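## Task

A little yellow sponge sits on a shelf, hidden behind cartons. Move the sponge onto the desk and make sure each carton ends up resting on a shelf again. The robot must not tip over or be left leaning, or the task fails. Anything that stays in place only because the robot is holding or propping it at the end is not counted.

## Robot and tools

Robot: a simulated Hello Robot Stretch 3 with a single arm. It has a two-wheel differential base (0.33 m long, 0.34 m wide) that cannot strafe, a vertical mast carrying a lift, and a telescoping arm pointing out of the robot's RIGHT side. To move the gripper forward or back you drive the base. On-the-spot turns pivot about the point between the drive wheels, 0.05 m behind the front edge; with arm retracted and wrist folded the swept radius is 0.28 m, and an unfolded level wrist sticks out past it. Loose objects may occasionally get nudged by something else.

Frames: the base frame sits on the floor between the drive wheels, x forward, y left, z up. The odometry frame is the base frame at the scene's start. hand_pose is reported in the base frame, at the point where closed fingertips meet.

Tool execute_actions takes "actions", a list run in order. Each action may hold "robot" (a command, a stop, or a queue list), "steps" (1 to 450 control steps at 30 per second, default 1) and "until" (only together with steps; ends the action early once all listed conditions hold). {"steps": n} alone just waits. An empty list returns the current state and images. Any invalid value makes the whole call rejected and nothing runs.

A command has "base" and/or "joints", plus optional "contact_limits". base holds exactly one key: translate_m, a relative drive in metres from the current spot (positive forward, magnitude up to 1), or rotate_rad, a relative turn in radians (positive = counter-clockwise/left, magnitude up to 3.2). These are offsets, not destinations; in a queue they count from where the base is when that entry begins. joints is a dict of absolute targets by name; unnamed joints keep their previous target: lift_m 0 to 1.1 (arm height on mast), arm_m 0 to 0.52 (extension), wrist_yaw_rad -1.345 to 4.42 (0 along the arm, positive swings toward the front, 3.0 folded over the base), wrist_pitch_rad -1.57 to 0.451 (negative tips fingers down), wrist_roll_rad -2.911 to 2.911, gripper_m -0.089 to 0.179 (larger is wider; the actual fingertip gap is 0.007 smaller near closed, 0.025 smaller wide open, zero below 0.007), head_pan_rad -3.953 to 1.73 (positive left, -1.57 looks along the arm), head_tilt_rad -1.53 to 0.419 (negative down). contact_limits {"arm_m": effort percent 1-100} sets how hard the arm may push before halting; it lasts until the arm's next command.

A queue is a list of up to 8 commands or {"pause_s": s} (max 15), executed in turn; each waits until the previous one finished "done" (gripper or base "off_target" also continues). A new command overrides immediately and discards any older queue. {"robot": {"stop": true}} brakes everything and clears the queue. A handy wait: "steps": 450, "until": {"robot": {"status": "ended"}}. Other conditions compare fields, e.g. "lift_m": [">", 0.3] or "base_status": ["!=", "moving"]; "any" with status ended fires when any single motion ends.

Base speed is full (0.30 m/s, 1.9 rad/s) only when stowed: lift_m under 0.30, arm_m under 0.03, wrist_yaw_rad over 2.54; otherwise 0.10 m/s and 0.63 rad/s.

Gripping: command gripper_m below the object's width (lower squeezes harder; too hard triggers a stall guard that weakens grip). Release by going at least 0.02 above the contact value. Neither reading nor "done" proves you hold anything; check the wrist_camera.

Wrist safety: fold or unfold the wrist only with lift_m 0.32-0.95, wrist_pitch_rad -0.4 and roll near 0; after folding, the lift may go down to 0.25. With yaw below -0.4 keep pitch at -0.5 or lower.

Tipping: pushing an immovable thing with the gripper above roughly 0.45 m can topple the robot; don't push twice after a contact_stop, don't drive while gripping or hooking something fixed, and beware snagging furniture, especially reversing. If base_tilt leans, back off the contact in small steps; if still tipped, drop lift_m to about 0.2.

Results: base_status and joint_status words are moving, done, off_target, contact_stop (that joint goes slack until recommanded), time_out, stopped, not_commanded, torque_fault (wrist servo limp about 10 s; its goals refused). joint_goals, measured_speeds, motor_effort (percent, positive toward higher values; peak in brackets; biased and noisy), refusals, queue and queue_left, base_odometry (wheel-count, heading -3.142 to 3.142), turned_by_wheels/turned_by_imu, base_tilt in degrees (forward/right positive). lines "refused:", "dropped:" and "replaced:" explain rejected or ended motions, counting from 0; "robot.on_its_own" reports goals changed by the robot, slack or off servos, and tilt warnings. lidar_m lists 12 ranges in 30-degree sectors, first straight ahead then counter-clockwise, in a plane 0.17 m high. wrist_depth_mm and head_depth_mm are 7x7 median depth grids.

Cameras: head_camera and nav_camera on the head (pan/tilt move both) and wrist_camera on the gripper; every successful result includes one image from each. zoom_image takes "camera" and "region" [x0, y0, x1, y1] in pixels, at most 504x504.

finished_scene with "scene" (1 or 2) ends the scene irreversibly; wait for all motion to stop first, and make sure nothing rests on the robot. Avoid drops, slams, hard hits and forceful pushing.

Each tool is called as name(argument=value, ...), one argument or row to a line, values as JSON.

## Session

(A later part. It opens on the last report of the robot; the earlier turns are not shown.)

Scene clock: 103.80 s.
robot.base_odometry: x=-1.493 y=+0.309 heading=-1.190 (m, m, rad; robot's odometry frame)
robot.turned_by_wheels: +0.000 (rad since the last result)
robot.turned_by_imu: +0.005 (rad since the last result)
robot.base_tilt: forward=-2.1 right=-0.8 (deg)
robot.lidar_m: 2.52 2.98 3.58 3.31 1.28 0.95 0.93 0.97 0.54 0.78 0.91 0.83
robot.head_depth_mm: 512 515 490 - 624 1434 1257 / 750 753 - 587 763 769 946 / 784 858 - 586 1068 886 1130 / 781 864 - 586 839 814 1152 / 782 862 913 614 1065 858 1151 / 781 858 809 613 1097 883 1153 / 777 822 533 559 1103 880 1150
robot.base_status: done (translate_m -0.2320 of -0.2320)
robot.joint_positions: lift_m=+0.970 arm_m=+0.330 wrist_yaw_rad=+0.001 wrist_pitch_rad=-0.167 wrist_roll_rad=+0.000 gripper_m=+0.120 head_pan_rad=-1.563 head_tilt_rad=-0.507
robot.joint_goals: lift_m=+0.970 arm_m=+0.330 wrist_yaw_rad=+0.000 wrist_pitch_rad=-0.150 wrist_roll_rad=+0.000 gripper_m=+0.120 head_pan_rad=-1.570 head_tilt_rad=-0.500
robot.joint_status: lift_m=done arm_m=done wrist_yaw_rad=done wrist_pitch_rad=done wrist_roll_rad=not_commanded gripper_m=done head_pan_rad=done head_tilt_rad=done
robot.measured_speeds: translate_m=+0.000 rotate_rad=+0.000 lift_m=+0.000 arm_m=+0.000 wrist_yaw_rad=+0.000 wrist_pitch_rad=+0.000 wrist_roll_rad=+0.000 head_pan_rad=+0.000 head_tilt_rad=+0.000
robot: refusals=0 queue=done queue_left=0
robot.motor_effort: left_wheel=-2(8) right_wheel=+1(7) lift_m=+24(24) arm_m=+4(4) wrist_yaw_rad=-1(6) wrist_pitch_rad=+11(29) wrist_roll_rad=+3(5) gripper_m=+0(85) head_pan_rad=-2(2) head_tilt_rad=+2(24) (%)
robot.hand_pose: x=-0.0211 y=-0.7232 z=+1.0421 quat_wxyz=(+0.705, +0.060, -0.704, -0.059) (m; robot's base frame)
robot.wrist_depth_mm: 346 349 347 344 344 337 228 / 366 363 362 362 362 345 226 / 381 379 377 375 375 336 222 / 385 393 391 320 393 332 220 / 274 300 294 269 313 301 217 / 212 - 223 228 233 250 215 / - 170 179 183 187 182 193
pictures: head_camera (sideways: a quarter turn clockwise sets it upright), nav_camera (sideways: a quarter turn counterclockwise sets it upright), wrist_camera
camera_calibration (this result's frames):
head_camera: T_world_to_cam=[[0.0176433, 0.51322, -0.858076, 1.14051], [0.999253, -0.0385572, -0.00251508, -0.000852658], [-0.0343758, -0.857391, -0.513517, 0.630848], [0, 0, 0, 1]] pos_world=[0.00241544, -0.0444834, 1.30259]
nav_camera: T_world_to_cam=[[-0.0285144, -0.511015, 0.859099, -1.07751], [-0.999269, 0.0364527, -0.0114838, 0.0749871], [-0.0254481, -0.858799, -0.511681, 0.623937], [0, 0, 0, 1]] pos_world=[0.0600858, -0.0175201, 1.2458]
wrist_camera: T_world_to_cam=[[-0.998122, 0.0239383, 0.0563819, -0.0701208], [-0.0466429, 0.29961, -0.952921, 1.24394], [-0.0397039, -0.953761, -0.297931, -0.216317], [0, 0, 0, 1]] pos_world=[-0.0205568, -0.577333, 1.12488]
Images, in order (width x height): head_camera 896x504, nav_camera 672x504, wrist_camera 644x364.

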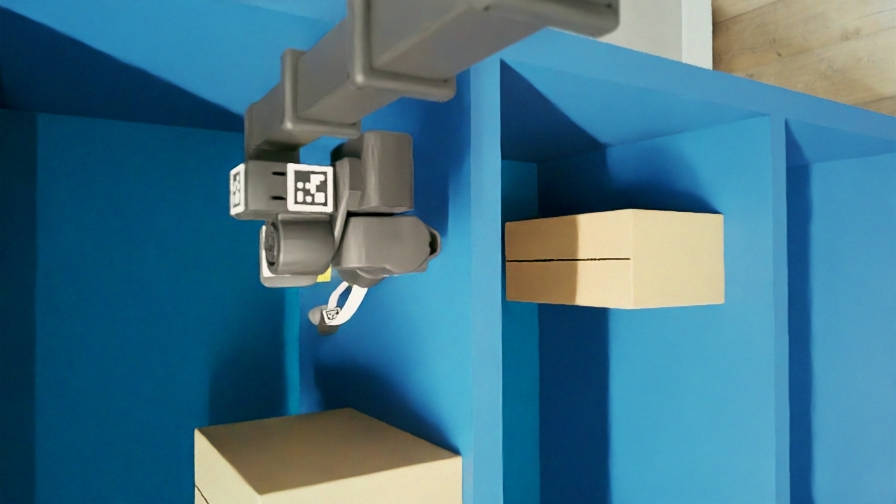

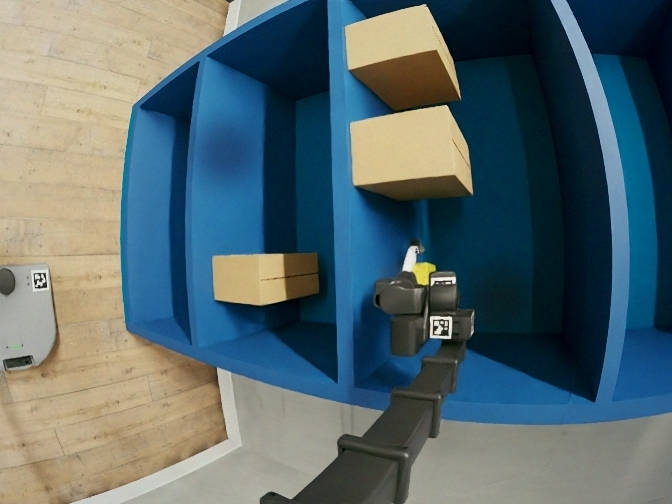

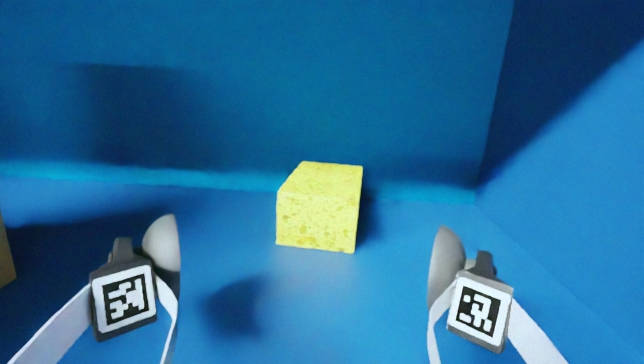

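execute_actions(
  actions=[
    {"robot":[{"joints":{"lift_m":0.947}},{"joints":{"arm_m":0.48}},{"joints":{"gripper_m":0.03}},{"joints":{"lift_m":0.98}},{"joints":{"arm_m":0}}],"steps":450,"until":{"robot":{"status":"ended"}}},
  ],
)

Scene clock: 116.30 s.
robot.base_odometry: x=-1.493 y=+0.309 heading=-1.190 (m, m, rad; robot's odometry frame)
robot.turned_by_wheels: +0.000 (rad since the last result)
robot.turned_by_imu: +0.002 (rad since the last result)
robot.base_tilt: forward=-2.1 right=-0.8 (deg)
robot.lidar_m: 2.52 2.99 3.57 3.34 1.28 0.96 0.93 0.97 0.54 0.78 0.91 0.83
robot.head_depth_mm: 512 515 517 555 - - - / 749 754 756 616 845 - - / 784 864 872 617 - - - / 784 862 869 459 - - 1149 / 781 861 868 614 1062 857 1153 / 781 858 812 613 1103 884 1154 / 780 823 533 558 1097 881 1149
robot.base_status: done (translate_m -0.2320 of -0.2320)
robot.joint_positions: lift_m=+0.980 arm_m=+0.000 wrist_yaw_rad=+0.001 wrist_pitch_rad=-0.169 wrist_roll_rad=+0.000 gripper_m=+0.034 head_pan_rad=-1.563 head_tilt_rad=-0.507
robot.joint_goals: lift_m=+0.980 arm_m=+0.000 wrist_yaw_rad=+0.000 wrist_pitch_rad=-0.150 wrist_roll_rad=+0.000 gripper_m=+0.033 head_pan_rad=-1.570 head_tilt_rad=-0.500
robot.joint_status: lift_m=done arm_m=done wrist_yaw_rad=done wrist_pitch_rad=done wrist_roll_rad=not_commanded gripper_m=done head_pan_rad=done head_tilt_rad=done
robot.measured_speeds: translate_m=+0.000 rotate_rad=+0.000 lift_m=+0.000 arm_m=+0.000 wrist_yaw_rad=+0.000 wrist_pitch_rad=+0.000 wrist_roll_rad=+0.000 head_pan_rad=+0.000 head_tilt_rad=+0.000
robot: refusals=0 queue=done queue_left=0
robot.motor_effort: left_wheel=-2(2) right_wheel=+2(2) lift_m=+25(27) arm_m=-4(4) wrist_yaw_rad=-1(1) wrist_pitch_rad=+11(11) wrist_roll_rad=+3(3) gripper_m=-20(95) head_pan_rad=-4(3) head_tilt_rad=+4(3) (%)
robot.hand_pose: x=-0.0211 y=-0.3939 z=+1.0517 quat_wxyz=(+0.705, +0.060, -0.704, -0.060) (m; robot's base frame)
robot.wrist_depth_mm: 250 441 658 655 641 336 229 / 259 352 688 682 681 331 241 / 270 358 716 720 668 321 250 / 280 364 459 484 486 316 264 / 289 305 166 146 320 309 778 / 827 562 120 114 115 285 830 / 782 777 126 116 500 302 880
pictures: head_camera (sideways: a quarter turn clockwise sets it upright), nav_camera (sideways: a quarter turn counterclockwise sets it upright), wrist_camera
camera_calibration (this result's frames):
head_camera: T_world_to_cam=[[0.0176438, 0.51315, -0.858117, 1.14057], [0.999253, -0.0385573, -0.00251136, -0.000857501], [-0.0343754, -0.857432, -0.513447, 0.630758], [0, 0, 0, 1]] pos_world=[0.00241545, -0.0444833, 1.3026]
nav_camera: T_world_to_cam=[[-0.0285149, -0.510945, 0.85914, -1.07756], [-0.999269, 0.0364516, -0.0114873, 0.0749917], [-0.0254477, -0.85884, -0.511611, 0.623847], [0, 0, 0, 1]] pos_world=[0.0600858, -0.0175246, 1.24581]
wrist_camera: T_world_to_cam=[[-0.998121, 0.0238664, 0.0564272, -0.0786241], [-0.0466362, 0.301324, -0.952381, 1.15449], [-0.0397328, -0.953223, -0.299645, 0.102578], [0, 0, 0, 1]] pos_world=[-0.0205598, -0.248219, 1.13468]
Images, in order (width x height): head_camera 896x504, nav_camera 672x504, wrist_camera 644x364.

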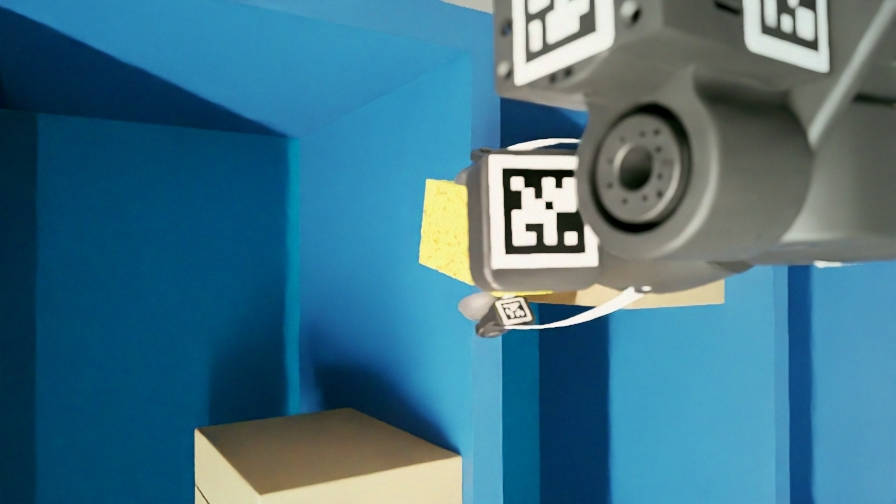

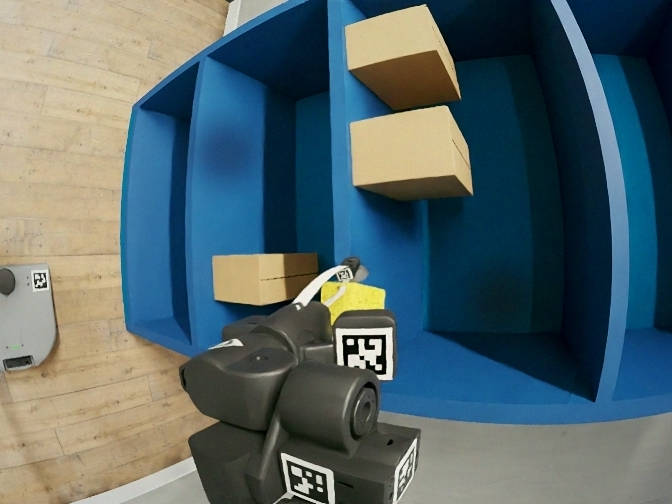

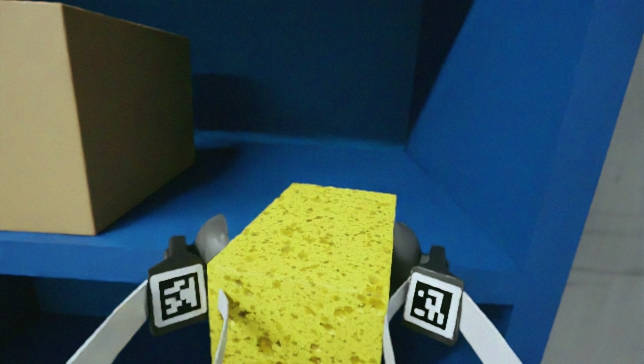

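execute_actions(
  actions=[
    {"robot":[{"joints":{"lift_m":0.9,"wrist_pitch_rad":-0.4}},{"joints":{"wrist_yaw_rad":3.0,"lift_m":0.5},"base":{"rotate_rad":1.31}},{"joints":{"lift_m":0.28}},{"base":{"translate_m":1}},{"base":{"translate_m":1}},{"base":{"translate_m":0.45}},{"base":{"rotate_rad":1.83}},{"joints":{"lift_m":0.85,"head_tilt_rad":-0.8}}],"steps":450,"until":{"robot":{"status":"ended"}}},
    {"steps":450,"until":{"robot":{"status":"ended"}}},
    {"robot":{"joints":{"wrist_yaw_rad":0}},"steps":450,"until":{"robot":{"status":"ended"}}},
  ],
)

Scene clock: 156.00 s.
robot.base_odometry: x=+0.940 y=+0.602 heading=+1.950 (m, m, rad; robot's odometry frame)
robot.turned_by_wheels: +3.140 (rad since the last result)
robot.turned_by_imu: +3.126 (rad since the last result)
robot.base_tilt: forward=-2.2 right=-0.9 (deg)
robot.lidar_m: 1.49 1.56 2.18 3.30 3.09 2.36 2.27 1.96 1.16 1.41 1.11 1.53
robot.head_depth_mm: 1238 1224 944 1676 1569 - 1096 / 1237 1215 940 1673 1559 - 1093 / 1230 1211 940 1648 1526 - 1107 / 1236 1205 937 808 - - 1105 / 1229 1197 933 1661 1479 1277 1126 / 1232 1196 931 1659 1476 1277 1127 / 1227 1190 930 1552 1469 1277 1121
robot.base_status: done (rotate_rad +1.8299 of +1.8300)
robot.joint_positions: lift_m=+0.850 arm_m=+0.000 wrist_yaw_rad=+0.003 wrist_pitch_rad=-0.418 wrist_roll_rad=+0.000 gripper_m=+0.034 head_pan_rad=-1.563 head_tilt_rad=-0.790
robot.joint_goals: lift_m=+0.850 arm_m=+0.000 wrist_yaw_rad=+0.000 wrist_pitch_rad=-0.400 wrist_roll_rad=+0.000 gripper_m=+0.033 head_pan_rad=-1.570 head_tilt_rad=-0.800
robot.joint_status: lift_m=done arm_m=done wrist_yaw_rad=done wrist_pitch_rad=done wrist_roll_rad=not_commanded gripper_m=done head_pan_rad=done head_tilt_rad=done
robot.measured_speeds: translate_m=+0.000 rotate_rad=+0.000 lift_m=+0.000 arm_m=+0.000 wrist_yaw_rad=+0.000 wrist_pitch_rad=+0.000 wrist_roll_rad=+0.000 head_pan_rad=+0.000 head_tilt_rad=+0.000
robot: refusals=0 queue=done queue_left=0
robot.motor_effort: left_wheel=-2(10) right_wheel=+1(10) lift_m=+24(28) arm_m=-4(5) wrist_yaw_rad=-2(3) wrist_pitch_rad=+11(11) wrist_roll_rad=+3(3) gripper_m=-20(20) head_pan_rad=-3(4) head_tilt_rad=-4(24) (%)
robot.hand_pose: x=-0.0208 y=-0.3698 z=+0.8626 quat_wxyz=(+0.692, +0.148, -0.691, -0.146) (m; robot's base frame)
robot.wrist_depth_mm: - - - - - - - / 855 867 914 959 - - - / 580 597 621 653 679 738 747 / 469 462 483 498 507 528 551 / - - 167 146 445 464 462 / - - 119 114 117 - - / - - 126 116 - - -
pictures: head_camera (sideways: a quarter turn clockwise sets it upright), nav_camera (sideways: a quarter turn counterclockwise sets it upright), wrist_camera
camera_calibration (this result's frames):
head_camera: T_world_to_cam=[[0.0160544, 0.732158, -0.680946, 0.909633], [0.999232, -0.0360864, -0.0152418, 0.015713], [-0.0357323, -0.680178, -0.732175, 0.915295], [0, 0, 0, 1]] pos_world=[0.00240103, -0.0428647, 1.28981]
nav_camera: T_world_to_cam=[[-0.0269225, -0.730328, 0.682566, -0.847406], [-0.999278, 0.0379693, 0.0012115, 0.0584574], [-0.0268013, -0.68204, -0.730823, 0.909015], [0, 0, 0, 1]] pos_world=[0.0599636, -0.0011199, 1.24267]
wrist_camera: T_world_to_cam=[[-0.998121, 0.00771777, 0.0607866, -0.0779501], [-0.0476397, 0.526159, -0.849051, 0.961197], [-0.0385362, -0.850351, -0.524802, 0.301199], [0, 0, 0, 1]] pos_world=[-0.0204055, -0.249016, 0.978914]
Images, in order (width x height): head_camera 896x504, nav_camera 672x504, wrist_camera 644x364.

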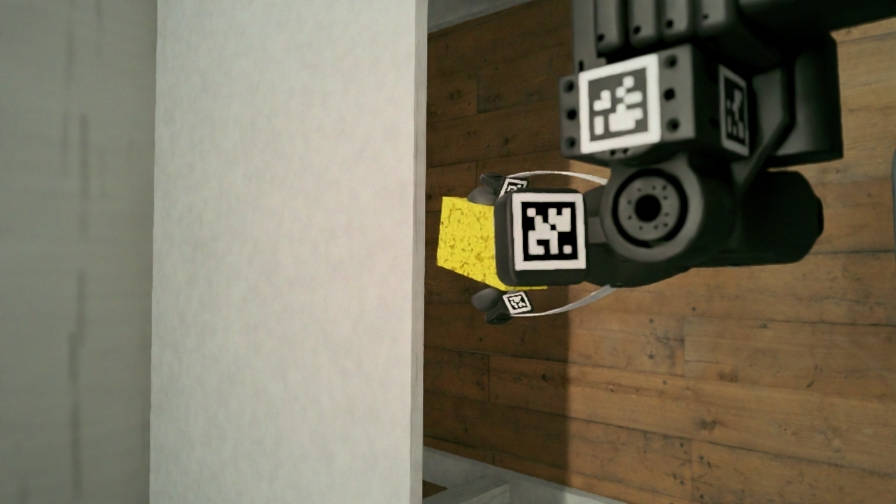

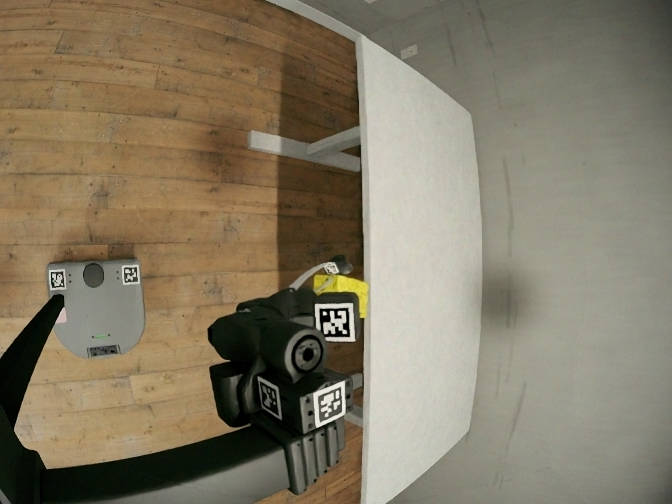

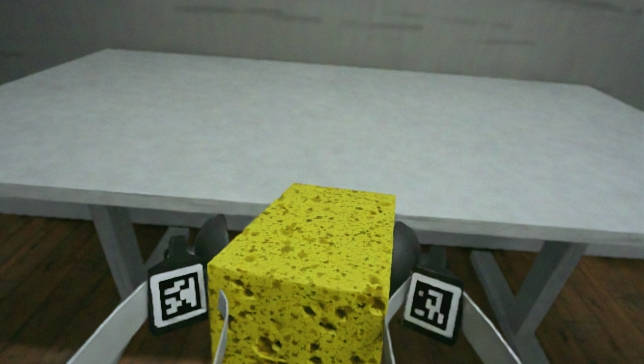

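Desk about .72–.73 → lift ≈.685.

execute_actions(
  actions=[
    {"robot":[{"joints":{"arm_m":0.4,"wrist_pitch_rad":-0.15,"lift_m":0.73}},{"joints":{"lift_m":0.688}},{"joints":{"gripper_m":0.12}},{"joints":{"lift_m":0.76,"arm_m":0.25}}],"steps":450,"until":{"robot":{"status":"ended"}}},
  ],
)

Scene clock: 167.00 s.
robot.base_odometry: x=+0.940 y=+0.602 heading=+1.950 (m, m, rad; robot's odometry frame)
robot.turned_by_wheels: +0.000 (rad since the last result)
robot.turned_by_imu: +0.002 (rad since the last result)
robot.base_tilt: forward=-2.1 right=-0.8 (deg)
robot.lidar_m: 1.49 1.56 2.18 3.30 3.08 2.36 2.26 1.95 1.16 1.41 1.10 1.54
robot.head_depth_mm: 1234 1217 946 1673 1504 - - / 1233 1217 940 836 - 1256 1118 / 1233 1211 971 - 1482 1280 1129 / 1230 1210 920 - 1484 1283 1126 / 1235 1204 936 1660 1473 1279 1126 / 1229 1198 930 1658 1477 1273 1126 / 1230 1193 929 1554 1470 1270 1122
robot.base_status: done (rotate_rad +1.8299 of +1.8300)
robot.joint_positions: lift_m=+0.760 arm_m=+0.250 wrist_yaw_rad=+0.002 wrist_pitch_rad=-0.171 wrist_roll_rad=+0.000 gripper_m=+0.120 head_pan_rad=-1.563 head_tilt_rad=-0.790
robot.joint_goals: lift_m=+0.760 arm_m=+0.250 wrist_yaw_rad=+0.000 wrist_pitch_rad=-0.150 wrist_roll_rad=+0.000 gripper_m=+0.120 head_pan_rad=-1.570 head_tilt_rad=-0.800
robot.joint_status: lift_m=done arm_m=done wrist_yaw_rad=done wrist_pitch_rad=done wrist_roll_rad=not_commanded gripper_m=done head_pan_rad=done head_tilt_rad=done
robot.measured_speeds: translate_m=+0.000 rotate_rad=+0.000 lift_m=+0.000 arm_m=+0.000 wrist_yaw_rad=+0.000 wrist_pitch_rad=+0.000 wrist_roll_rad=+0.000 head_pan_rad=+0.000 head_tilt_rad=+0.000
robot: refusals=0 queue=done queue_left=0
robot.motor_effort: left_wheel=-2(2) right_wheel=+2(1) lift_m=+25(27) arm_m=-5(6) wrist_yaw_rad=+0(2) wrist_pitch_rad=+13(13) wrist_roll_rad=+3(3) gripper_m=+0(82) head_pan_rad=-4(3) head_tilt_rad=-5(4) (%)
robot.hand_pose: x=-0.0211 y=-0.6438 z=+0.8313 quat_wxyz=(+0.705, +0.061, -0.704, -0.060) (m; robot's base frame)
robot.wrist_depth_mm: 864 867 870 830 846 837 853 / 900 879 900 885 879 874 879 / 918 906 945 927 927 890 919 / 559 588 612 647 691 735 781 / 396 432 424 351 454 471 490 / 308 - 318 290 338 362 360 / - 247 260 264 271 265 283
pictures: head_camera (sideways: a quarter turn clockwise sets it upright), nav_camera (sideways: a quarter turn counterclockwise sets it upright), wrist_camera
camera_calibration (this result's frames):
head_camera: T_world_to_cam=[[0.0160529, 0.732342, -0.680748, 0.909376], [0.999232, -0.036082, -0.0152536, 0.0157283], [-0.0357336, -0.679981, -0.732359, 0.915533], [0, 0, 0, 1]] pos_world=[0.00240101, -0.0428615, 1.28979]
nav_camera: T_world_to_cam=[[-0.026921, -0.730513, 0.682368, -0.84715], [-0.999278, 0.0379687, 0.00122374, 0.0584414], [-0.0268026, -0.681843, -0.731007, 0.909254], [0, 0, 0, 1]] pos_world=[0.0599635, -0.00110391, 1.24267]
wrist_camera: T_world_to_cam=[[-0.998134, 0.0235874, 0.0563184, -0.06026], [-0.0465541, 0.302822, -0.951909, 1.02047], [-0.0395075, -0.952755, -0.301159, -0.200104], [0, 0, 0, 1]] pos_world=[-0.0205462, -0.498248, 0.914521]
Images, in order (width x height): head_camera 896x504, nav_camera 672x504, wrist_camera 644x364.

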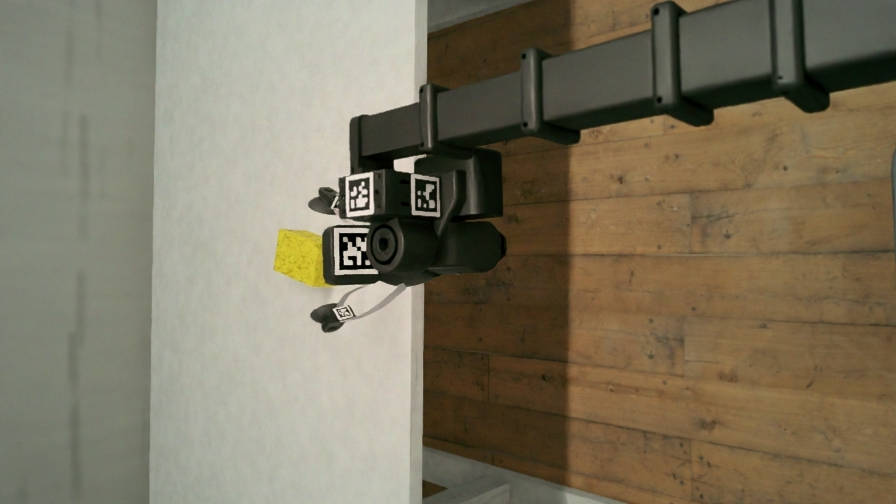

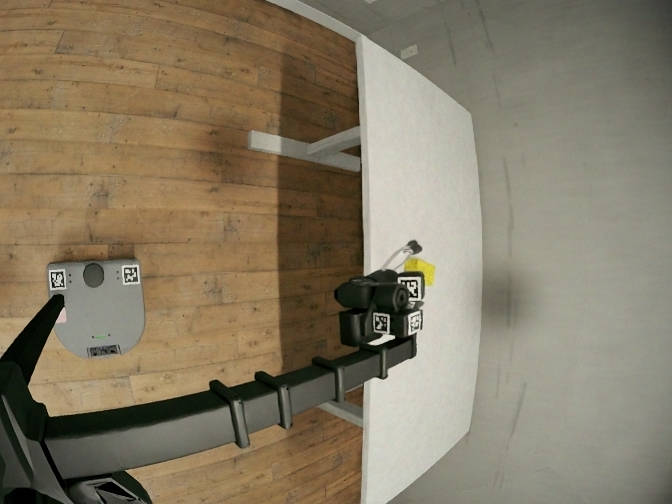

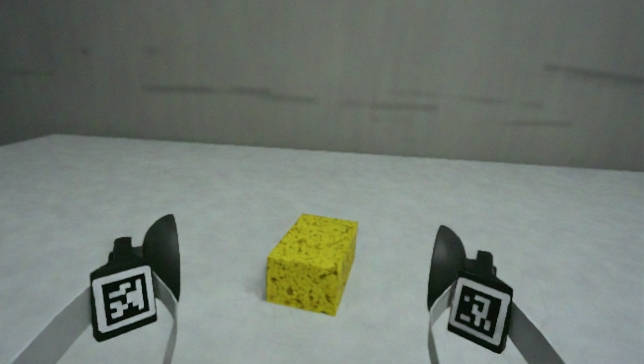

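finished_scene(
  scene=1,
)

The scene is finished: the task was done.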